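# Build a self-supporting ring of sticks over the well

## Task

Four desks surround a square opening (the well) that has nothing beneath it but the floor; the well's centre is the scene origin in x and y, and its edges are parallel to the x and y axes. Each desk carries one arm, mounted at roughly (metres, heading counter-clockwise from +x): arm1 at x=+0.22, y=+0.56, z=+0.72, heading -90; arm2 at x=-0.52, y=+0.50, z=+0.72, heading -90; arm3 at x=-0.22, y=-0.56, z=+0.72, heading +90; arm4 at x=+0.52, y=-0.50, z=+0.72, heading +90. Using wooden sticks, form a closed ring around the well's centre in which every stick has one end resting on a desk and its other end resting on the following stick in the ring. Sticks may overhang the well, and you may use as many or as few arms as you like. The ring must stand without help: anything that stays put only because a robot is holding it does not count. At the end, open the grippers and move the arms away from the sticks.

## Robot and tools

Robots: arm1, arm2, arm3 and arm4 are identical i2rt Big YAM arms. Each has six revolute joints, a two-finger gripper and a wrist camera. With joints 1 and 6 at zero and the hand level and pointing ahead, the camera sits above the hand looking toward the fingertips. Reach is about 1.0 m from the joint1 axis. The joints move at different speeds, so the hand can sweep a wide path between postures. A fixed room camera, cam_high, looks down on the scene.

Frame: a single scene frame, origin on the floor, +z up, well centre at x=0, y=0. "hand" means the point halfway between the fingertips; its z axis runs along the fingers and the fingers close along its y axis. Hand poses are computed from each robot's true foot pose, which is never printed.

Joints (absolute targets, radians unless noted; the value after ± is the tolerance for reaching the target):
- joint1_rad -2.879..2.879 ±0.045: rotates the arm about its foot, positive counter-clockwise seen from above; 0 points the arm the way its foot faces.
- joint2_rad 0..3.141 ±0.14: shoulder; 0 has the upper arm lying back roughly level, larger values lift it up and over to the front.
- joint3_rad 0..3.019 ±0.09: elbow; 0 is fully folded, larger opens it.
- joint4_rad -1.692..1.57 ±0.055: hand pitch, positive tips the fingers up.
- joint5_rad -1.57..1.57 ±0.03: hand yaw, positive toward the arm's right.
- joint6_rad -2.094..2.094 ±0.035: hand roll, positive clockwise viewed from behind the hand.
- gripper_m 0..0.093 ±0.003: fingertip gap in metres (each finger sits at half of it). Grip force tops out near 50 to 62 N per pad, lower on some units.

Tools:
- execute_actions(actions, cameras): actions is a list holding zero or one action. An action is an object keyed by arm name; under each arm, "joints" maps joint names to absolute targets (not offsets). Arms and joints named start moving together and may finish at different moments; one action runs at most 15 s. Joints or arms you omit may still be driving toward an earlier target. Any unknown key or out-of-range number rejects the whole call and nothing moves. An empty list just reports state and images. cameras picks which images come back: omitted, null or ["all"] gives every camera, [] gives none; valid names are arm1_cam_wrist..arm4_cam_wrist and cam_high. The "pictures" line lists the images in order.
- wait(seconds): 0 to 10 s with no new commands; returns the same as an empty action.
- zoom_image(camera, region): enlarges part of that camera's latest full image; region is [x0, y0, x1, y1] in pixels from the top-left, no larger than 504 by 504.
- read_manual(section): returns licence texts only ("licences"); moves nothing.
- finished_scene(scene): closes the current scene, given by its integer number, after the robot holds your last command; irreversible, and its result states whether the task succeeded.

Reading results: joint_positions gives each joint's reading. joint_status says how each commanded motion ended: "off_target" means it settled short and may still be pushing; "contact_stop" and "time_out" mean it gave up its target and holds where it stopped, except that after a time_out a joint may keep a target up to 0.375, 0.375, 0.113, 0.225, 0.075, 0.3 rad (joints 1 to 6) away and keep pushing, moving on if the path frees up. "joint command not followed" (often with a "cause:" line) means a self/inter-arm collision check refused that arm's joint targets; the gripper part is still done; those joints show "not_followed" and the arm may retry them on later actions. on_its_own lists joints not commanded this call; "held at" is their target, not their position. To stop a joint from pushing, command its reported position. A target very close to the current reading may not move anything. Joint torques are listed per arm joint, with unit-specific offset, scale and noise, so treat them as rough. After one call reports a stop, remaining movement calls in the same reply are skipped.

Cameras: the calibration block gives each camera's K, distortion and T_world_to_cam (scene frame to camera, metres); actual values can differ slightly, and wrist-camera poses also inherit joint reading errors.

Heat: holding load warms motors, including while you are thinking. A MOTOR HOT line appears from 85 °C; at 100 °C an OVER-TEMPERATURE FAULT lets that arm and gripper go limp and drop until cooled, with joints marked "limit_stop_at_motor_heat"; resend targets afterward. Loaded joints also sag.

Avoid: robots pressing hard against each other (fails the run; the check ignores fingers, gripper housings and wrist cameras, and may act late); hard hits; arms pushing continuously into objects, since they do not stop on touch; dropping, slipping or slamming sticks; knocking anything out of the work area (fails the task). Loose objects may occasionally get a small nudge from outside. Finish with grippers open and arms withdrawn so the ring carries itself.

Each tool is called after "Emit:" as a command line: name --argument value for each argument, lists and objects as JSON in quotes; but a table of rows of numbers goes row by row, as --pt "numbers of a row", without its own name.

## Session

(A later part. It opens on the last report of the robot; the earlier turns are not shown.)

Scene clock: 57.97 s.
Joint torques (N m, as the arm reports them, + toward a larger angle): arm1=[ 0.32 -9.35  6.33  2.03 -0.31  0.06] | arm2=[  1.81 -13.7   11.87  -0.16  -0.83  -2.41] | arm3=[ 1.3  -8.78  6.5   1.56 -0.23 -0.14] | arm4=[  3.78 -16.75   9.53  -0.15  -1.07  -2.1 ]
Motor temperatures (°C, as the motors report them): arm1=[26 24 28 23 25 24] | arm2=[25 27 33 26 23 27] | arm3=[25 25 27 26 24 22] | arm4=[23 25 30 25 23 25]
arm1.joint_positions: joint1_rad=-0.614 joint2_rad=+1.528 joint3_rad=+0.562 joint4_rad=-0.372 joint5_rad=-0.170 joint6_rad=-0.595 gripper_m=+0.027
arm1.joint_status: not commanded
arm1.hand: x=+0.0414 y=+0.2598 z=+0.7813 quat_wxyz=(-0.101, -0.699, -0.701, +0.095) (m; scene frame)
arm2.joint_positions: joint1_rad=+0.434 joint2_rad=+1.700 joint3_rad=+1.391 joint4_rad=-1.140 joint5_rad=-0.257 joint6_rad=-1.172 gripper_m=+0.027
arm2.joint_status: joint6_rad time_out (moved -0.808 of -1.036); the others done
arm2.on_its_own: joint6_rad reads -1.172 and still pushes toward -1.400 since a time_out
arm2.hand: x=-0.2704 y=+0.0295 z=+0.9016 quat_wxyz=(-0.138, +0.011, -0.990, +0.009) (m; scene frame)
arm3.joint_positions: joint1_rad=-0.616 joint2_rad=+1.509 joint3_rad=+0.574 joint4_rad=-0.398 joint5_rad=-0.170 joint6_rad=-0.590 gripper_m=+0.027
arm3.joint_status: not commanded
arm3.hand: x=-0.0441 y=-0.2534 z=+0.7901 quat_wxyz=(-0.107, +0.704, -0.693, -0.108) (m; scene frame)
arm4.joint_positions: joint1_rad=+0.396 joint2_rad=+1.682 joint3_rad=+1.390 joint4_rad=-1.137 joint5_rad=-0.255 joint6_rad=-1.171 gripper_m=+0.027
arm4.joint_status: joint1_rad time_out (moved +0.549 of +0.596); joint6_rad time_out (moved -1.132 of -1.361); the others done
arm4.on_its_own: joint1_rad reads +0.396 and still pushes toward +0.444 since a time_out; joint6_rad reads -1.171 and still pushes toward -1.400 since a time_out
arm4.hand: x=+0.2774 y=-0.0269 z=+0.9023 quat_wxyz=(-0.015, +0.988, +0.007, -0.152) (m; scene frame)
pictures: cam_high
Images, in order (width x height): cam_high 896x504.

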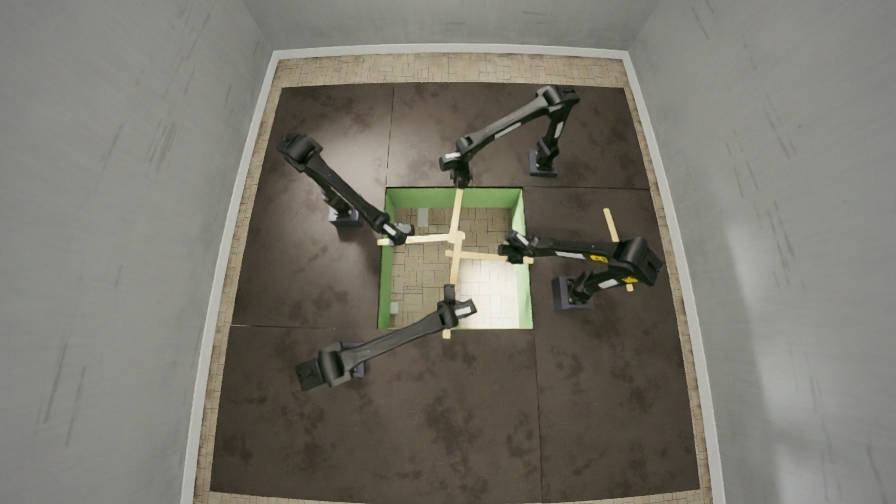

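Tips clashed; back off.

Emit:
execute_actions --actions '[{"arm4":{"joints":{"joint1_rad":0.25,"joint6_rad":-1.1}},"arm2":{"joints":{"joint1_rad":0.28,"joint6_rad":-1.1}}}]' --cameras '[]'

Emit:
execute_actions --actions '[{"arm4":{"joints":{"joint6_rad":-1.5}},"arm2":{"joints":{"joint6_rad":-1.5}}}]' --cameras '[]'

Emit:
execute_actions --actions '[{"arm4":{"joints":{"joint1_rad":0.444,"joint6_rad":-1.4}},"arm2":{"joints":{"joint1_rad":0.474,"joint6_rad":-1.4}}}]' --cameras '[]'

Emit:
execute_actions --actions '[{"arm4":{"joints":{"joint2_rad":1.809,"joint3_rad":1.25,"joint4_rad":-0.855}},"arm2":{"joints":{"joint2_rad":1.831,"joint3_rad":1.235,"joint4_rad":-0.82}}}]'

Scene clock: 63.10 s.
Joint torques (N m, as the arm reports them, + toward a larger angle): arm1=[ 0.54 -8.89  6.26  1.97 -0.37  0.03] | arm2=[ -0.68 -13.5   11.72  -0.01  -0.35   0.08] | arm3=[ 1.31 -8.82  6.51  1.56 -0.23 -0.14] | arm4=[  0.58 -16.64   9.6    0.17  -0.56   0.12]
Motor temperatures (°C, as the motors report them): arm1=[26 24 28 23 25 24] | arm2=[25 28 33 26 23 29] | arm3=[25 25 27 26 24 22] | arm4=[23 25 31 25 24 27]
arm1.joint_positions: joint1_rad=-0.614 joint2_rad=+1.528 joint3_rad=+0.562 joint4_rad=-0.372 joint5_rad=-0.170 joint6_rad=-0.595 gripper_m=+0.027
arm1.joint_status: not commanded
arm1.hand: x=+0.0414 y=+0.2598 z=+0.7813 quat_wxyz=(-0.101, -0.699, -0.701, +0.095) (m; scene frame)
arm2.joint_positions: joint1_rad=+0.274 joint2_rad=+1.699 joint3_rad=+1.391 joint4_rad=-1.144 joint5_rad=-0.267 joint6_rad=-1.114 gripper_m=+0.027
arm2.joint_status: all done
arm2.hand: x=-0.3472 y=-0.0027 z=+0.9029 quat_wxyz=(-0.142, -0.097, -0.985, +0.013) (m; scene frame)
arm3.joint_positions: joint1_rad=-0.616 joint2_rad=+1.509 joint3_rad=+0.574 joint4_rad=-0.398 joint5_rad=-0.170 joint6_rad=-0.590 gripper_m=+0.027
arm3.joint_status: not commanded
arm3.hand: x=-0.0441 y=-0.2534 z=+0.7901 quat_wxyz=(-0.107, +0.704, -0.693, -0.108) (m; scene frame)
arm4.joint_positions: joint1_rad=+0.242 joint2_rad=+1.682 joint3_rad=+1.390 joint4_rad=-1.145 joint5_rad=-0.267 joint6_rad=-1.112 gripper_m=+0.027
arm4.joint_status: all done
arm4.hand: x=+0.3518 y=+0.0029 z=+0.9014 quat_wxyz=(-0.016, +0.983, -0.098, -0.155) (m; scene frame)
pictures: none
No camera images: the call's "cameras" was empty. Leave "cameras" out to get every camera's image.

Scene clock: 64.53 s.
Joint torques (N m, as the arm reports them, + toward a larger angle): arm1=[ 0.89 -9.34  6.36  1.98 -0.34  0.09] | arm2=[ -0.59 -13.48  11.83  -0.03  -0.32  -0.15] | arm3=[ 1.33 -8.8   6.51  1.56 -0.23 -0.14] | arm4=[  0.73 -16.9    9.52   0.09  -0.58  -0.07]
Motor temperatures (°C, as the motors report them): arm1=[26 24 28 23 25 24] | arm2=[25 28 33 26 23 29] | arm3=[25 25 27 26 24 22] | arm4=[23 26 31 25 24 27]
arm1.joint_positions: joint1_rad=-0.614 joint2_rad=+1.528 joint3_rad=+0.562 joint4_rad=-0.372 joint5_rad=-0.170 joint6_rad=-0.595 gripper_m=+0.027
arm1.joint_status: not commanded
arm1.hand: x=+0.0414 y=+0.2598 z=+0.7813 quat_wxyz=(-0.101, -0.699, -0.701, +0.095) (m; scene frame)
arm2.joint_positions: joint1_rad=+0.274 joint2_rad=+1.699 joint3_rad=+1.391 joint4_rad=-1.144 joint5_rad=-0.267 joint6_rad=-1.486 gripper_m=+0.027
arm2.joint_status: all done
arm2.hand: x=-0.3472 y=-0.0027 z=+0.9029 quat_wxyz=(-0.137, +0.087, -0.986, +0.039) (m; scene frame)
arm3.joint_positions: joint1_rad=-0.616 joint2_rad=+1.509 joint3_rad=+0.574 joint4_rad=-0.398 joint5_rad=-0.170 joint6_rad=-0.590 gripper_m=+0.027
arm3.joint_status: not commanded
arm3.hand: x=-0.0441 y=-0.2534 z=+0.7901 quat_wxyz=(-0.107, +0.704, -0.693, -0.108) (m; scene frame)
arm4.joint_positions: joint1_rad=+0.242 joint2_rad=+1.682 joint3_rad=+1.390 joint4_rad=-1.145 joint5_rad=-0.267 joint6_rad=-1.488 gripper_m=+0.027
arm4.joint_status: all done
arm4.hand: x=+0.3518 y=+0.0029 z=+0.9014 quat_wxyz=(-0.044, +0.984, +0.087, -0.149) (m; scene frame)
pictures: none
No camera images: the call's "cameras" was empty. Leave "cameras" out to get every camera's image.

Scene clock: 65.73 s.
Joint torques (N m, as the arm reports them, + toward a larger angle): arm1=[ 0.67 -8.86  6.3   2.04 -0.35  0.05] | arm2=[ -1.93 -13.49  11.79  -0.01  -0.21   0.13] | arm3=[ 1.33 -8.79  6.51  1.56 -0.23 -0.14] | arm4=[ -0.48 -16.73   9.56   0.12  -0.5    0.14]
Motor temperatures (°C, as the motors report them): arm1=[26 24 28 23 25 24] | arm2=[25 28 34 26 23 29] | arm3=[25 25 27 26 24 22] | arm4=[23 26 31 25 24 26]
arm1.joint_positions: joint1_rad=-0.614 joint2_rad=+1.528 joint3_rad=+0.562 joint4_rad=-0.372 joint5_rad=-0.170 joint6_rad=-0.595 gripper_m=+0.027
arm1.joint_status: not commanded
arm1.hand: x=+0.0414 y=+0.2598 z=+0.7813 quat_wxyz=(-0.101, -0.699, -0.701, +0.095) (m; scene frame)
arm2.joint_positions: joint1_rad=+0.476 joint2_rad=+1.699 joint3_rad=+1.391 joint4_rad=-1.144 joint5_rad=-0.269 joint6_rad=-1.414 gripper_m=+0.027
arm2.joint_status: all done
arm2.hand: x=-0.2493 y=+0.0422 z=+0.9019 quat_wxyz=(-0.141, +0.151, -0.978, +0.019) (m; scene frame)
arm3.joint_positions: joint1_rad=-0.616 joint2_rad=+1.509 joint3_rad=+0.574 joint4_rad=-0.398 joint5_rad=-0.170 joint6_rad=-0.590 gripper_m=+0.027
arm3.joint_status: not commanded
arm3.hand: x=-0.0441 y=-0.2534 z=+0.7901 quat_wxyz=(-0.107, +0.704, -0.693, -0.108) (m; scene frame)
arm4.joint_positions: joint1_rad=+0.448 joint2_rad=+1.682 joint3_rad=+1.390 joint4_rad=-1.145 joint5_rad=-0.269 joint6_rad=-1.412 gripper_m=+0.027
arm4.joint_status: all done
arm4.hand: x=+0.2520 y=-0.0429 z=+0.9030 quat_wxyz=(-0.024, +0.976, +0.152, -0.155) (m; scene frame)
pictures: none
No camera images: the call's "cameras" was empty. Leave "cameras" out to get every camera's image.

Scene clock: 66.83 s.
Joint torques (N m, as the arm reports them, + toward a larger angle): arm1=[ 0.79 -9.16  6.65  1.86 -0.4   0.05] | arm2=[ -1.45 -13.74   9.25   0.69  -0.22   0.11] | arm3=[ 1.34 -8.83  6.51  1.55 -0.23 -0.14] | arm4=[ -0.35 -19.78   7.71   1.03  -0.49   0.14]
Motor temperatures (°C, as the motors report them): arm1=[26 24 28 23 25 24] | arm2=[25 28 34 26 23 29] | arm3=[25 25 27 26 24 22] | arm4=[23 26 31 25 24 26]
arm1.joint_positions: joint1_rad=-0.614 joint2_rad=+1.528 joint3_rad=+0.560 joint4_rad=-0.371 joint5_rad=-0.170 joint6_rad=-0.596 gripper_m=+0.027
arm1.joint_status: not commanded
arm1.hand: x=+0.0418 y=+0.2606 z=+0.7808 quat_wxyz=(-0.101, -0.699, -0.702, +0.095) (m; scene frame)
arm2.joint_positions: joint1_rad=+0.476 joint2_rad=+1.843 joint3_rad=+1.217 joint4_rad=-0.834 joint5_rad=-0.269 joint6_rad=-1.412 gripper_m=+0.027
arm2.joint_status: all done
arm2.hand: x=-0.2525 y=+0.0457 z=+0.7733 quat_wxyz=(-0.140, +0.150, -0.979, +0.015) (m; scene frame)
arm3.joint_positions: joint1_rad=-0.616 joint2_rad=+1.509 joint3_rad=+0.574 joint4_rad=-0.398 joint5_rad=-0.170 joint6_rad=-0.590 gripper_m=+0.027
arm3.joint_status: not commanded
arm3.hand: x=-0.0441 y=-0.2534 z=+0.7901 quat_wxyz=(-0.107, +0.704, -0.693, -0.108) (m; scene frame)
arm4.joint_positions: joint1_rad=+0.448 joint2_rad=+1.831 joint3_rad=+1.232 joint4_rad=-0.869 joint5_rad=-0.269 joint6_rad=-1.412 gripper_m=+0.027
arm4.joint_status: all done
arm4.hand: x=+0.2519 y=-0.0467 z=+0.7762 quat_wxyz=(-0.009, +0.977, +0.150, -0.150) (m; scene frame)
pictures: arm1_cam_wrist, arm2_cam_wrist, arm3_cam_wrist, arm4_cam_wrist, cam_high
camera_calibration (this result's frames):
arm1_cam_wrist: T_world_to_cam=[[-0.999552, -0.00463753, -0.0295785, 0.0691702], [-0.0143482, 0.941292, 0.33729, -0.501784], [0.0262778, 0.337563, -0.940936, 0.768268], [0, 0, 0, 1]] pos_world=[0.0417511, 0.213307, 0.894184]
arm2_cam_wrist: T_world_to_cam=[[0.283796, -0.955876, 0.0758952, 0.0531931], [-0.906575, -0.241688, 0.345989, -0.482502], [-0.31238, -0.166995, -0.935164, 0.776971], [0, 0, 0, 1]] pos_world=[-0.20981, 0.0639817, 0.889498]
arm3_cam_wrist: T_world_to_cam=[[0.999919, 0.0121227, 0.00383471, 0.043051], [0.0103396, -0.950797, 0.309643, -0.475879], [0.00739973, -0.309578, -0.950845, 0.795808], [0, 0, 0, 1]] pos_world=[-0.0440159, -0.206621, 0.903878]
arm4_cam_wrist: T_world_to_cam=[[-0.2937, 0.954263, 0.0558747, 0.0798495], [0.910204, 0.261327, 0.321304, -0.467049], [0.292007, 0.145225, -0.945326, 0.790633], [0, 0, 0, 1]] pos_world=[0.217691, -0.0689643, 0.893009]
Images, in order (width x height): arm1_cam_wrist 616x616, arm2_cam_wrist 616x616, arm3_cam_wrist 616x616, arm4_cam_wrist 616x616, cam_high 896x504.

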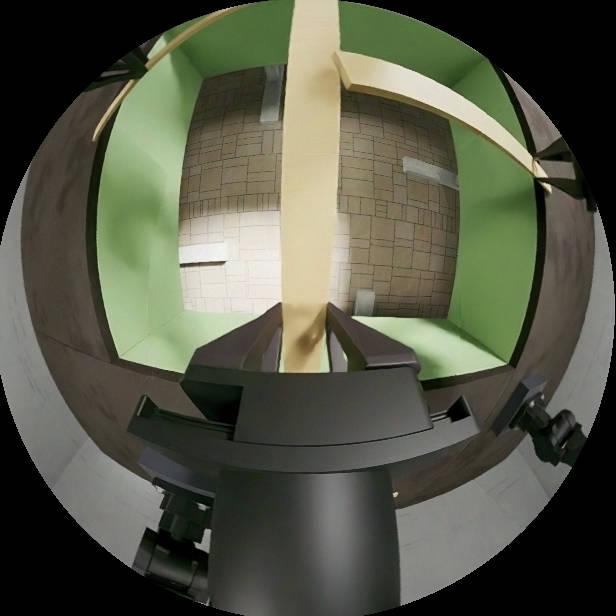

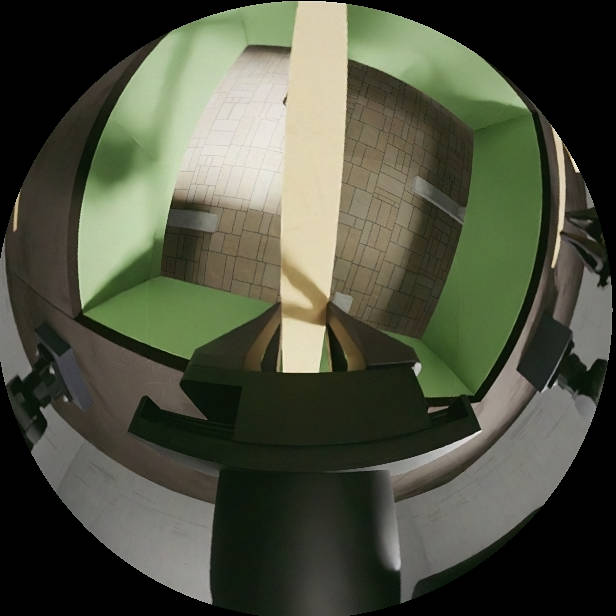

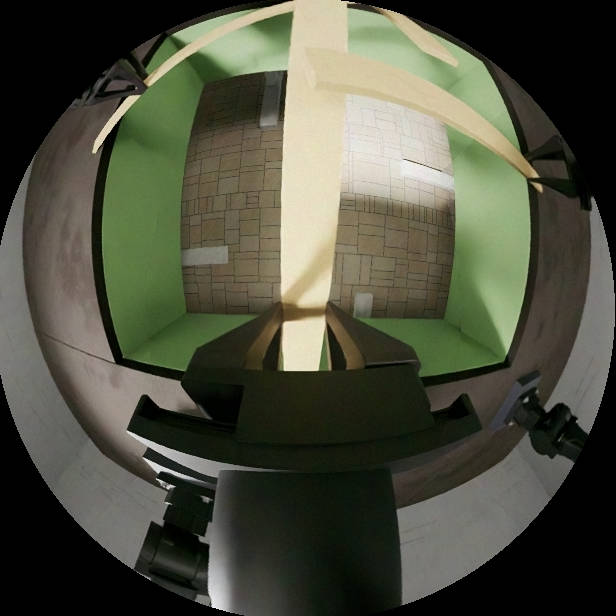

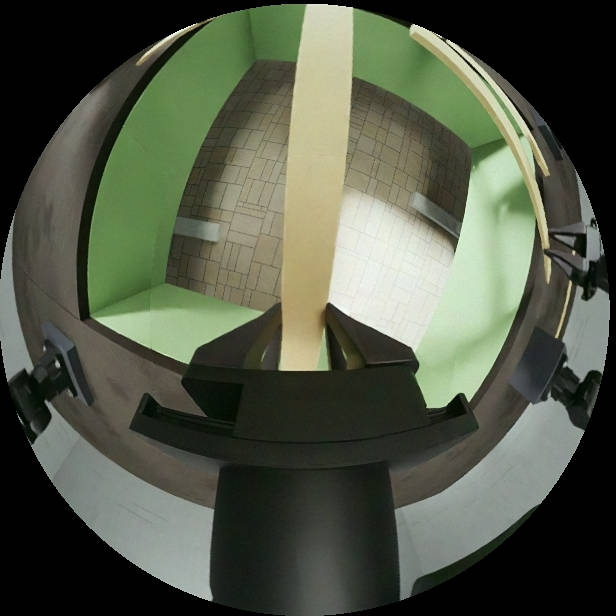

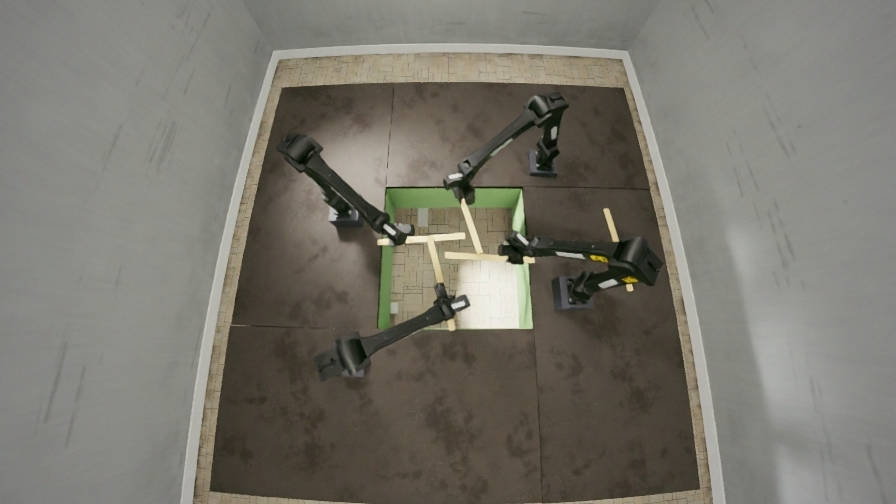

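Emit:
execute_actions --actions '[{"arm1":{"joints":{"joint4_rad":-0.29,"joint5_rad":-0.21,"joint2_rad":1.5,"joint3_rad":0.54}},"arm2":{"joints":{"joint3_rad":1.26,"joint1_rad":0.485}}}]' --cameras '[]'

Emit:
execute_actions --actions '[{"arm4":{"joints":{"joint6_rad":-1.09}},"arm2":{"joints":{"joint6_rad":-1.09}}}]'

Emit:
zoom_image --camera "cam_high" --region '[360,170,560,350]'

Scene clock: 70.30 s.
Joint torques (N m, as the arm reports them, + toward a larger angle): arm1=[  0.55 -11.03   6.08   1.93  -0.49   0.11] | arm2=[ -0.39 -13.51  11.69   0.85  -0.26   0.11] | arm3=[ 1.34 -8.8   6.51  1.56 -0.23 -0.14] | arm4=[ -0.45 -19.45   7.71   1.02  -0.5    0.13]
Motor temperatures (°C, as the motors report them): arm1=[26 24 28 23 25 24] | arm2=[25 28 33 26 23 28] | arm3=[25 25 27 26 24 22] | arm4=[23 26 31 25 24 26]
arm1.joint_positions: joint1_rad=-0.614 joint2_rad=+1.519 joint3_rad=+0.538 joint4_rad=-0.313 joint5_rad=-0.207 joint6_rad=-0.596 gripper_m=+0.027
arm1.joint_status: all done
arm1.hand: x=+0.0454 y=+0.2549 z=+0.7823 quat_wxyz=(-0.123, -0.692, -0.702, +0.113) (m; scene frame)
arm2.joint_positions: joint1_rad=+0.476 joint2_rad=+1.843 joint3_rad=+1.217 joint4_rad=-0.834 joint5_rad=-0.269 joint6_rad=-1.412 gripper_m=+0.027
arm2.joint_status: all done
arm2.hand: x=-0.2525 y=+0.0457 z=+0.7733 quat_wxyz=(-0.140, +0.150, -0.979, +0.015) (m; scene frame)
arm3.joint_positions: joint1_rad=-0.616 joint2_rad=+1.509 joint3_rad=+0.574 joint4_rad=-0.398 joint5_rad=-0.170 joint6_rad=-0.590 gripper_m=+0.027
arm3.joint_status: not commanded
arm3.hand: x=-0.0441 y=-0.2534 z=+0.7901 quat_wxyz=(-0.107, +0.704, -0.693, -0.108) (m; scene frame)
arm4.joint_positions: joint1_rad=+0.448 joint2_rad=+1.831 joint3_rad=+1.232 joint4_rad=-0.869 joint5_rad=-0.269 joint6_rad=-1.412 gripper_m=+0.027
arm4.joint_status: not commanded
arm4.hand: x=+0.2519 y=-0.0467 z=+0.7762 quat_wxyz=(-0.009, +0.977, +0.150, -0.150) (m; scene frame)
pictures: none
No camera images: the call's "cameras" was empty. Leave "cameras" out to get every camera's image.

Scene clock: 71.73 s.
Joint torques (N m, as the arm reports them, + toward a larger angle): arm1=[  0.24 -10.51   6.01   1.97  -0.5    0.12] | arm2=[ -0.52 -13.48  11.7    0.88  -0.22   0.31] | arm3=[ 1.28 -8.79  6.51  1.55 -0.23 -0.13] | arm4=[ -0.44 -19.37   7.75   1.02  -0.48   0.3 ]
Motor temperatures (°C, as the motors report them): arm1=[26 24 28 23 25 24] | arm2=[25 28 34 26 23 28] | arm3=[25 25 27 26 24 22] | arm4=[23 27 31 25 23 26]
arm1.joint_positions: joint1_rad=-0.614 joint2_rad=+1.519 joint3_rad=+0.538 joint4_rad=-0.313 joint5_rad=-0.207 joint6_rad=-0.599 gripper_m=+0.027
arm1.joint_status: not commanded
arm1.hand: x=+0.0454 y=+0.2549 z=+0.7823 quat_wxyz=(-0.123, -0.691, -0.703, +0.113) (m; scene frame)
arm2.joint_positions: joint1_rad=+0.477 joint2_rad=+1.842 joint3_rad=+1.217 joint4_rad=-0.834 joint5_rad=-0.269 joint6_rad=-1.124 gripper_m=+0.027
arm2.joint_status: all done
arm2.hand: x=-0.2518 y=+0.0459 z=+0.7739 quat_wxyz=(-0.141, +0.008, -0.990, -0.005) (m; scene frame)
arm3.joint_positions: joint1_rad=-0.616 joint2_rad=+1.509 joint3_rad=+0.574 joint4_rad=-0.398 joint5_rad=-0.170 joint6_rad=-0.591 gripper_m=+0.027
arm3.joint_status: not commanded
arm3.hand: x=-0.0441 y=-0.2534 z=+0.7901 quat_wxyz=(-0.107, +0.705, -0.693, -0.108) (m; scene frame)
arm4.joint_positions: joint1_rad=+0.448 joint2_rad=+1.831 joint3_rad=+1.232 joint4_rad=-0.869 joint5_rad=-0.269 joint6_rad=-1.117 gripper_m=+0.027
arm4.joint_status: all done
arm4.hand: x=+0.2519 y=-0.0467 z=+0.7762 quat_wxyz=(+0.013, +0.989, +0.005, -0.150) (m; scene frame)
pictures: arm1_cam_wrist, arm2_cam_wrist, arm3_cam_wrist, arm4_cam_wrist, cam_high
camera_calibration (this result's frames):
arm1_cam_wrist: T_world_to_cam=[[-0.999312, -0.018644, -0.0320753, 0.0783758], [-0.0269631, 0.958825, 0.282716, -0.458022], [0.0254836, 0.283386, -0.958667, 0.799254], [0, 0, 0, 1]] pos_world=[0.0456043, 0.214126, 0.898223]
arm2_cam_wrist: T_world_to_cam=[[0.0127338, -0.999915, -0.00267098, 0.0477428], [-0.940992, -0.0128867, 0.338184, -0.495204], [-0.33819, -0.00179299, -0.941076, 0.768248], [0, 0, 0, 1]] pos_world=[-0.206778, 0.0427347, 0.890577]
arm3_cam_wrist: T_world_to_cam=[[0.999909, 0.0128501, 0.00406448, 0.0430534], [0.0109602, -0.95079, 0.309643, -0.47585], [0.00784342, -0.30957, -0.950844, 0.795829], [0, 0, 0, 1]] pos_world=[-0.0440761, -0.206621, 0.903878]
arm4_cam_wrist: T_world_to_cam=[[-0.0171569, 0.999365, -0.0312372, 0.0799014], [0.948386, 0.0261601, 0.316037, -0.483573], [0.316654, -0.0242027, -0.948232, 0.77876], [0, 0, 0, 1]] pos_world=[0.213387, -0.0483523, 0.893768]
Images, in order (width x height): arm1_cam_wrist 616x616, arm2_cam_wrist 616x616, arm3_cam_wrist 616x616, arm4_cam_wrist 616x616, cam_high 896x504.

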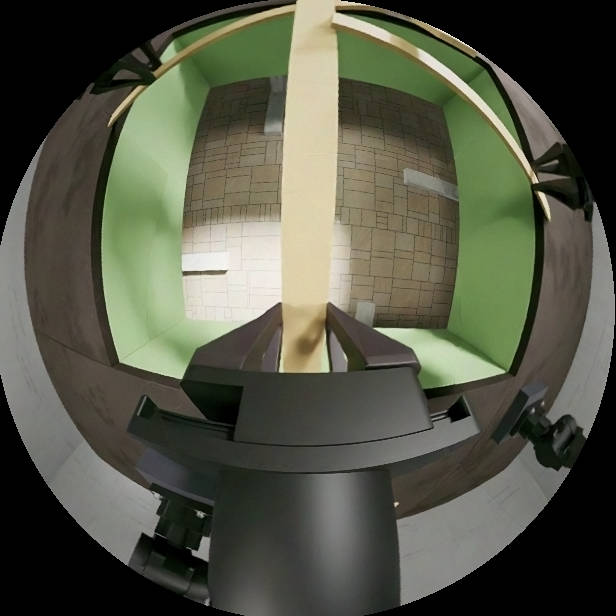

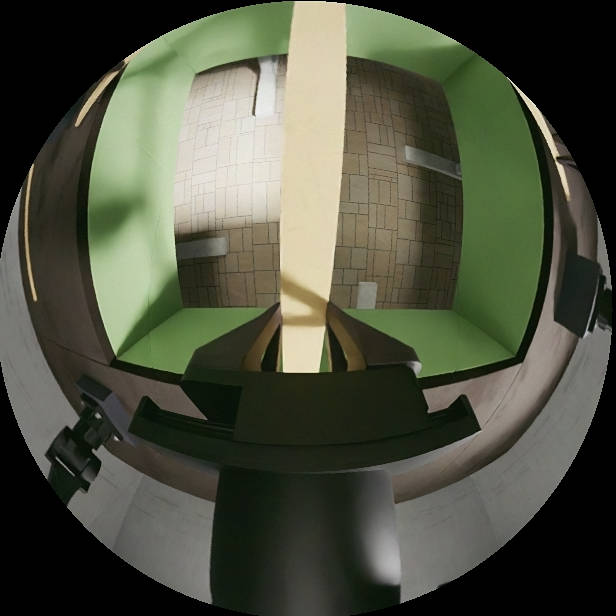

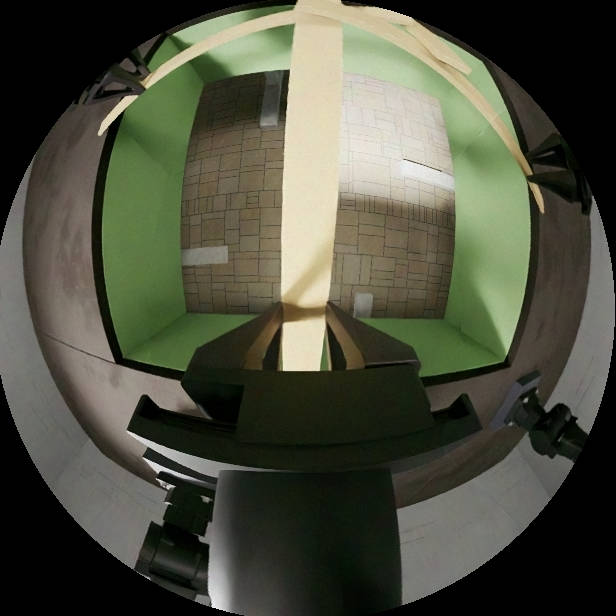

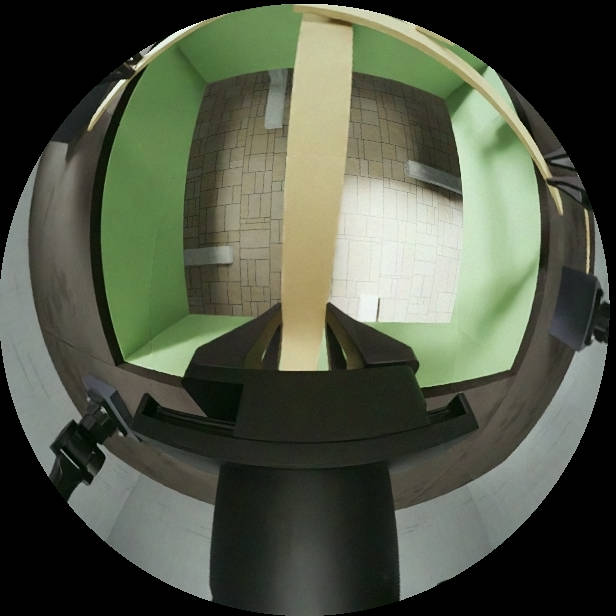

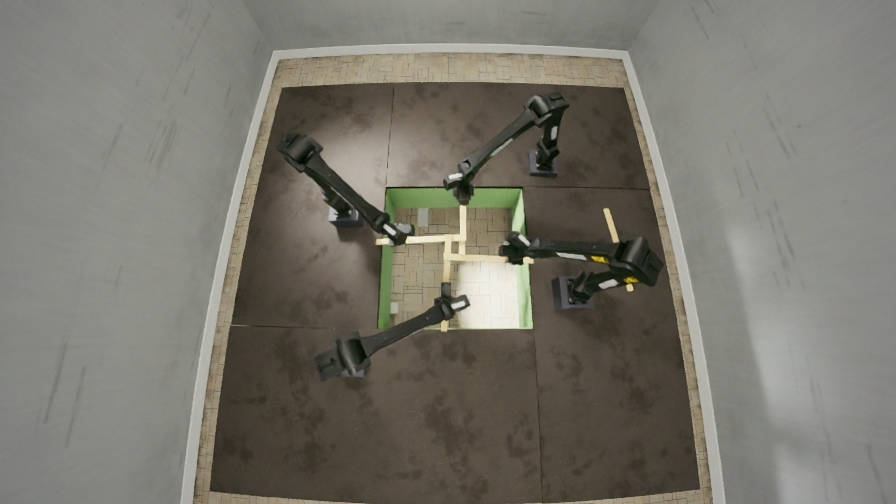

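Region (360, 170, 560, 350) of cam_high's 896x504 image, scaled by 2.520, with more detail than that image has; it fills the top 454 rows of this view, and the rest is white.

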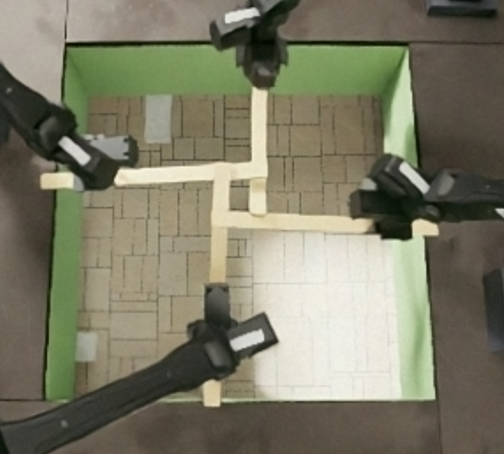

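Emit:
execute_actions --actions '[{"arm2":{"joints":{"joint5_rad":-0.31}},"arm4":{"joints":{"joint1_rad":0.415}}}]' --cameras '[]'

Emit:
execute_actions --actions '[{"arm1":{"joints":{"joint6_rad":-0.49}}}]' --cameras '["cam_high","arm1_cam_wrist","arm3_cam_wrist"]'

Emit:
zoom_image --camera "cam_high" --region '[360,170,560,350]'

Scene clock: 74.67 s.
Joint torques (N m, as the arm reports them, + toward a larger angle): arm1=[  0.45 -10.53   6.23   2.01  -0.4    0.17] | arm2=[ -0.51 -13.37  11.7    0.86  -0.37   0.23] | arm3=[ 1.34 -8.77  6.51  1.55 -0.23 -0.13] | arm4=[ -0.74 -19.4    7.77   1.06  -0.48   0.25]
Motor temperatures (°C, as the motors report them): arm1=[26 24 28 23 25 24] | arm2=[25 28 34 26 23 28] | arm3=[25 26 27 26 24 22] | arm4=[23 27 31 25 23 25]
arm1.joint_positions: joint1_rad=-0.614 joint2_rad=+1.519 joint3_rad=+0.538 joint4_rad=-0.313 joint5_rad=-0.208 joint6_rad=-0.603 gripper_m=+0.027
arm1.joint_status: not commanded
arm1.hand: x=+0.0456 y=+0.2548 z=+0.7823 quat_wxyz=(-0.123, -0.690, -0.704, +0.114) (m; scene frame)
arm2.joint_positions: joint1_rad=+0.477 joint2_rad=+1.842 joint3_rad=+1.217 joint4_rad=-0.834 joint5_rad=-0.307 joint6_rad=-1.116 gripper_m=+0.027
arm2.joint_status: all done
arm2.hand: x=-0.2463 y=+0.0488 z=+0.7759 quat_wxyz=(-0.158, +0.005, -0.987, -0.013) (m; scene frame)
arm3.joint_positions: joint1_rad=-0.616 joint2_rad=+1.509 joint3_rad=+0.574 joint4_rad=-0.398 joint5_rad=-0.170 joint6_rad=-0.591 gripper_m=+0.027
arm3.joint_status: not commanded
arm3.hand: x=-0.0441 y=-0.2534 z=+0.7901 quat_wxyz=(-0.107, +0.705, -0.693, -0.108) (m; scene frame)
arm4.joint_positions: joint1_rad=+0.424 joint2_rad=+1.831 joint3_rad=+1.232 joint4_rad=-0.869 joint5_rad=-0.269 joint6_rad=-1.114 gripper_m=+0.027
arm4.joint_status: all done
arm4.hand: x=+0.2632 y=-0.0402 z=+0.7760 quat_wxyz=(+0.011, +0.989, -0.009, -0.150) (m; scene frame)
pictures: none
No camera images: the call's "cameras" was empty. Leave "cameras" out to get every camera's image.

Scene clock: 75.70 s.
Joint torques (N m, as the arm reports them, + toward a larger angle): arm1=[  0.57 -11.52   6.27   1.97  -0.2    0.43] | arm2=[ -0.5  -13.21  11.75   0.9   -0.38   0.21] | arm3=[ 1.32 -8.81  6.5   1.55 -0.23 -0.1 ] | arm4=[ -0.89 -19.5    7.76   1.09  -0.49   0.22]
Motor temperatures (°C, as the motors report them): arm1=[26 24 28 24 25 24] | arm2=[25 28 34 26 23 28] | arm3=[25 26 27 26 24 22] | arm4=[23 27 31 25 23 25]
arm1.joint_positions: joint1_rad=-0.614 joint2_rad=+1.519 joint3_rad=+0.538 joint4_rad=-0.313 joint5_rad=-0.211 joint6_rad=-0.524 gripper_m=+0.027
arm1.joint_status: all done
arm1.hand: x=+0.0460 y=+0.2545 z=+0.7824 quat_wxyz=(-0.129, -0.717, -0.676, +0.108) (m; scene frame)
arm2.joint_positions: joint1_rad=+0.477 joint2_rad=+1.839 joint3_rad=+1.217 joint4_rad=-0.834 joint5_rad=-0.307 joint6_rad=-1.112 gripper_m=+0.027
arm2.joint_status: not commanded
arm2.hand: x=-0.2461 y=+0.0485 z=+0.7774 quat_wxyz=(-0.158, +0.004, -0.987, -0.012) (m; scene frame)
arm3.joint_positions: joint1_rad=-0.616 joint2_rad=+1.509 joint3_rad=+0.574 joint4_rad=-0.398 joint5_rad=-0.170 joint6_rad=-0.593 gripper_m=+0.027
arm3.joint_status: not commanded
arm3.hand: x=-0.0441 y=-0.2534 z=+0.7901 quat_wxyz=(-0.108, +0.706, -0.692, -0.108) (m; scene frame)
arm4.joint_positions: joint1_rad=+0.424 joint2_rad=+1.831 joint3_rad=+1.232 joint4_rad=-0.869 joint5_rad=-0.269 joint6_rad=-1.111 gripper_m=+0.027
arm4.joint_status: not commanded
arm4.hand: x=+0.2632 y=-0.0402 z=+0.7760 quat_wxyz=(+0.012, +0.989, -0.011, -0.150) (m; scene frame)
pictures: arm1_cam_wrist, arm3_cam_wrist, cam_high
camera_calibration (this result's frames):
arm1_cam_wrist: T_world_to_cam=[[-0.996857, 0.0513758, -0.0603027, 0.0831282], [0.0323729, 0.958922, 0.281817, -0.459741], [0.0723041, 0.278979, -0.957571, 0.797589], [0, 0, 0, 1]] pos_world=[0.0400811, 0.214075, 0.898324]
arm3_cam_wrist: T_world_to_cam=[[0.99987, 0.0153962, 0.00486868, 0.0430615], [0.0131322, -0.950762, 0.309644, -0.475748], [0.00939629, -0.30954, -0.95084, 0.795902], [0, 0, 0, 1]] pos_world=[-0.0442867, -0.206623, 0.903878]
Images, in order (width x height): arm1_cam_wrist 616x616, arm3_cam_wrist 616x616, cam_high 896x504.

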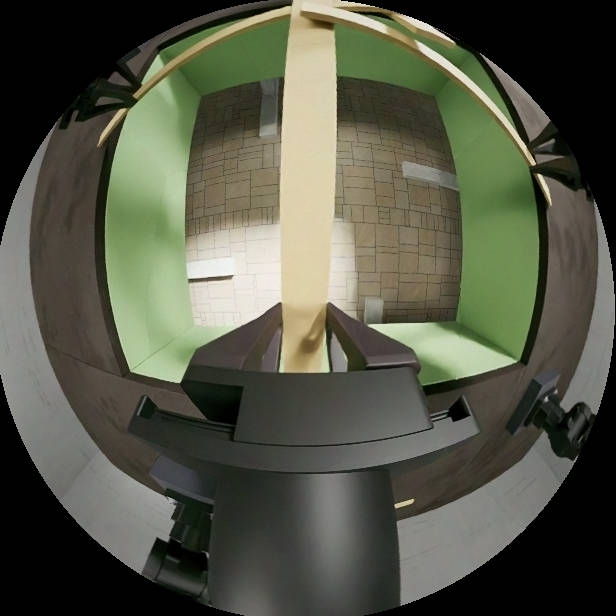

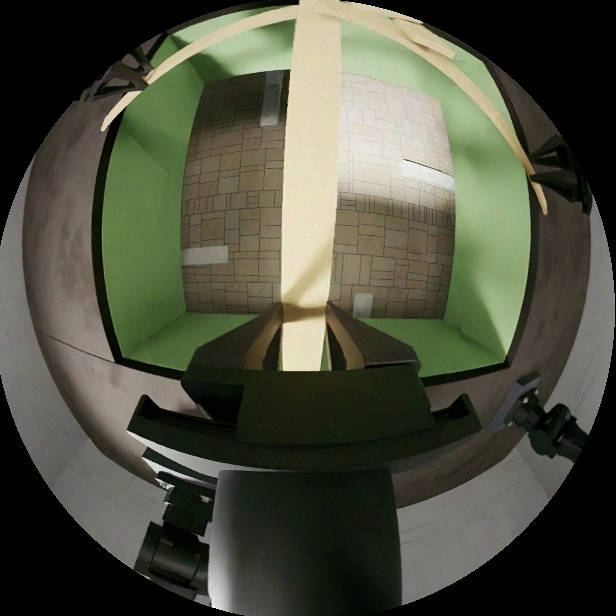

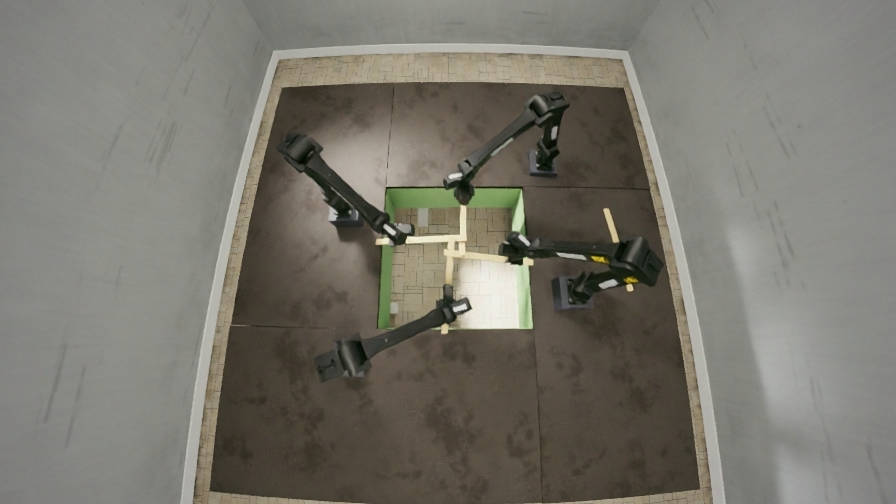

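Region (360, 170, 560, 350) of cam_high's 896x504 image, scaled by 2.520, with more detail than that image has; it fills the top 454 rows of this view, and the rest is white.

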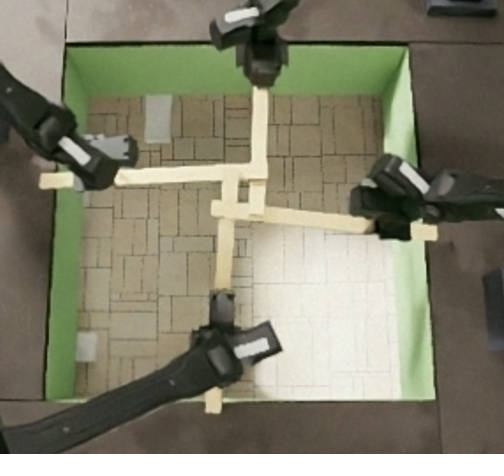

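Widen via arm4, then release.

Emit:
execute_actions --actions '[{"arm4":{"joints":{"joint6_rad":-1.18}}}]' --cameras '[]'

Emit:
execute_actions --actions '[{"arm1":{"joints":{"gripper_m":0.04,"joint6_rad":-0.524}},"arm3":{"joints":{"gripper_m":0.04}},"arm4":{"joints":{"gripper_m":0.04}},"arm2":{"joints":{"gripper_m":0.04,"joint6_rad":-1.112}}}]' --cameras '[]'

Emit:
execute_actions --actions '[{"arm1":{"joints":{"joint2_rad":1.1}},"arm3":{"joints":{"joint2_rad":1.1}},"arm4":{"joints":{"joint2_rad":1.3}},"arm2":{"joints":{"joint2_rad":1.3}}}]' --cameras '["cam_high"]'

Emit:
zoom_image --camera "cam_high" --region '[360,170,560,350]'

Emit:
finished_scene --scene 1

Scene clock: 80.23 s.
Joint torques (N m, as the arm reports them, + toward a larger angle): arm1=[  0.46 -10.34   6.16   2.15  -0.2    0.41] | arm2=[ -0.55 -13.14  11.75   0.88  -0.37   0.21] | arm3=[ 1.35 -8.8   6.49  1.55 -0.23 -0.1 ] | arm4=[ -0.88 -19.25   7.75   0.99  -0.49  -0.11]
Motor temperatures (°C, as the motors report them): arm1=[26 24 28 24 25 24] | arm2=[25 29 34 26 23 27] | arm3=[25 26 27 26 24 22] | arm4=[23 28 31 25 23 25]
arm1.joint_positions: joint1_rad=-0.614 joint2_rad=+1.519 joint3_rad=+0.538 joint4_rad=-0.313 joint5_rad=-0.211 joint6_rad=-0.517 gripper_m=+0.027
arm1.joint_status: not commanded
arm1.hand: x=+0.0460 y=+0.2545 z=+0.7824 quat_wxyz=(-0.129, -0.719, -0.674, +0.108) (m; scene frame)
arm2.joint_positions: joint1_rad=+0.477 joint2_rad=+1.839 joint3_rad=+1.217 joint4_rad=-0.834 joint5_rad=-0.307 joint6_rad=-1.112 gripper_m=+0.027
arm2.joint_status: not commanded
arm2.hand: x=-0.2461 y=+0.0485 z=+0.7774 quat_wxyz=(-0.158, +0.003, -0.987, -0.012) (m; scene frame)
arm3.joint_positions: joint1_rad=-0.616 joint2_rad=+1.509 joint3_rad=+0.574 joint4_rad=-0.398 joint5_rad=-0.170 joint6_rad=-0.593 gripper_m=+0.027
arm3.joint_status: not commanded
arm3.hand: x=-0.0441 y=-0.2534 z=+0.7901 quat_wxyz=(-0.108, +0.706, -0.692, -0.108) (m; scene frame)
arm4.joint_positions: joint1_rad=+0.424 joint2_rad=+1.831 joint3_rad=+1.232 joint4_rad=-0.869 joint5_rad=-0.269 joint6_rad=-1.163 gripper_m=+0.027
arm4.joint_status: all done
arm4.hand: x=+0.2632 y=-0.0402 z=+0.7760 quat_wxyz=(+0.008, +0.988, +0.015, -0.150) (m; scene frame)
pictures: none
No camera images: the call's "cameras" was empty. Leave "cameras" out to get every camera's image.

Scene clock: 80.80 s.
Joint torques (N m, as the arm reports them, + toward a larger angle): arm1=[  0.75 -10.32   6.32   2.07  -0.26   0.07] | arm2=[ -0.54 -12.65  11.82   0.78  -0.34  -0.02] | arm3=[ 1.31 -8.8   6.51  1.49 -0.23 -0.1 ] | arm4=[ -0.79 -19.38   7.83   1.03  -0.49  -0.07]
Motor temperatures (°C, as the motors report them): arm1=[26 24 28 24 25 24] | arm2=[25 29 34 26 23 27] | arm3=[25 26 27 26 24 22] | arm4=[23 28 31 25 23 25]
arm1.joint_positions: joint1_rad=-0.614 joint2_rad=+1.517 joint3_rad=+0.538 joint4_rad=-0.311 joint5_rad=-0.211 joint6_rad=-0.520 gripper_m=+0.040
arm1.joint_status: all done
arm1.hand: x=+0.0457 y=+0.2539 z=+0.7831 quat_wxyz=(-0.129, -0.718, -0.675, +0.110) (m; scene frame)
arm2.joint_positions: joint1_rad=+0.478 joint2_rad=+1.839 joint3_rad=+1.217 joint4_rad=-0.833 joint5_rad=-0.308 joint6_rad=-1.112 gripper_m=+0.040
arm2.joint_status: all done
arm2.hand: x=-0.2458 y=+0.0485 z=+0.7775 quat_wxyz=(-0.159, +0.004, -0.987, -0.012) (m; scene frame)
arm3.joint_positions: joint1_rad=-0.616 joint2_rad=+1.508 joint3_rad=+0.574 joint4_rad=-0.396 joint5_rad=-0.170 joint6_rad=-0.593 gripper_m=+0.040
arm3.joint_status: all done
arm3.hand: x=-0.0438 y=-0.2530 z=+0.7904 quat_wxyz=(-0.109, +0.706, -0.692, -0.108) (m; scene frame)
arm4.joint_positions: joint1_rad=+0.424 joint2_rad=+1.831 joint3_rad=+1.232 joint4_rad=-0.869 joint5_rad=-0.269 joint6_rad=-1.168 gripper_m=+0.040
arm4.joint_status: all done
arm4.hand: x=+0.2632 y=-0.0402 z=+0.7760 quat_wxyz=(+0.007, +0.988, +0.017, -0.150) (m; scene frame)
pictures: none
No camera images: the call's "cameras" was empty. Leave "cameras" out to get every camera's image.

Scene clock: 82.23 s.
Joint torques (N m, as the arm reports them, + toward a larger angle): arm1=[ 0.25 -5.66  9.45  2.69 -0.19  0.12] | arm2=[-0.42 -7.66 13.46  1.67 -0.21  0.02] | arm3=[ 1.29 -4.45  9.59  2.07 -0.2  -0.07] | arm4=[ -0.73 -10.64   9.65   1.82  -0.43  -0.04]
Motor temperatures (°C, as the motors report them): arm1=[26 24 28 24 25 24] | arm2=[25 29 35 26 23 27] | arm3=[25 26 27 26 24 22] | arm4=[23 28 31 25 23 25]
arm1.joint_positions: joint1_rad=-0.614 joint2_rad=+1.098 joint3_rad=+0.538 joint4_rad=-0.311 joint5_rad=-0.211 joint6_rad=-0.520 gripper_m=+0.040
arm1.joint_status: all done
arm1.hand: x=+0.0227 y=+0.2201 z=+0.9303 quat_wxyz=(-0.168, -0.667, -0.658, +0.308) (m; scene frame)
arm2.joint_positions: joint1_rad=+0.478 joint2_rad=+1.301 joint3_rad=+1.229 joint4_rad=-0.833 joint5_rad=-0.309 joint6_rad=-1.112 gripper_m=+0.040
arm2.joint_status: all done
arm2.hand: x=-0.2484 y=+0.0608 z=+1.0574 quat_wxyz=(-0.268, +0.047, -0.934, +0.229) (m; scene frame)
arm3.joint_positions: joint1_rad=-0.616 joint2_rad=+1.092 joint3_rad=+0.574 joint4_rad=-0.394 joint5_rad=-0.170 joint6_rad=-0.593 gripper_m=+0.040
arm3.joint_status: all done
arm3.hand: x=-0.0237 y=-0.2240 z=+0.9378 quat_wxyz=(-0.308, +0.684, -0.646, -0.142) (m; scene frame)
arm4.joint_positions: joint1_rad=+0.424 joint2_rad=+1.289 joint3_rad=+1.232 joint4_rad=-0.866 joint5_rad=-0.269 joint6_rad=-1.168 gripper_m=+0.040
arm4.joint_status: all done
arm4.hand: x=+0.2745 y=-0.0558 z=+1.0510 quat_wxyz=(-0.238, +0.937, +0.051, -0.250) (m; scene frame)
pictures: cam_high
Images, in order (width x height): cam_high 896x504.

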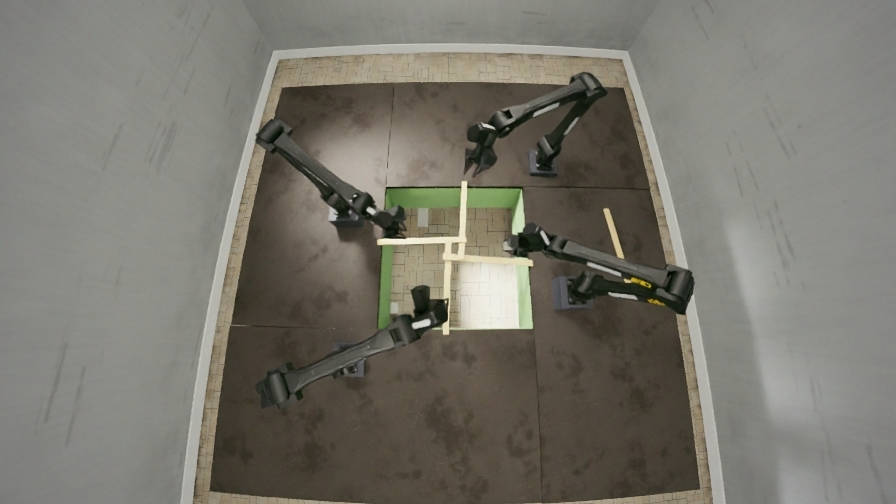

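Region (360, 170, 560, 350) of cam_high's 896x504 image, scaled by 2.520, with more detail than that image has; it fills the top 454 rows of this view, and the rest is white.

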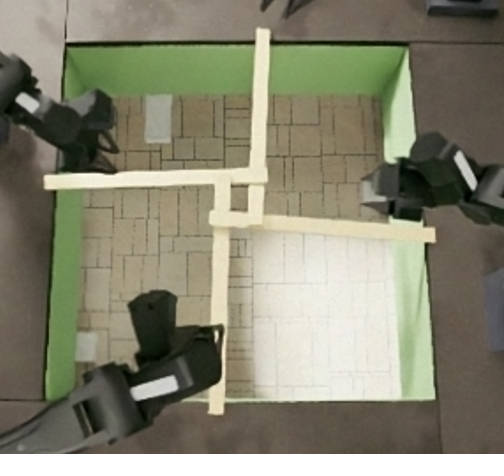

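The scene is finished: the task was done.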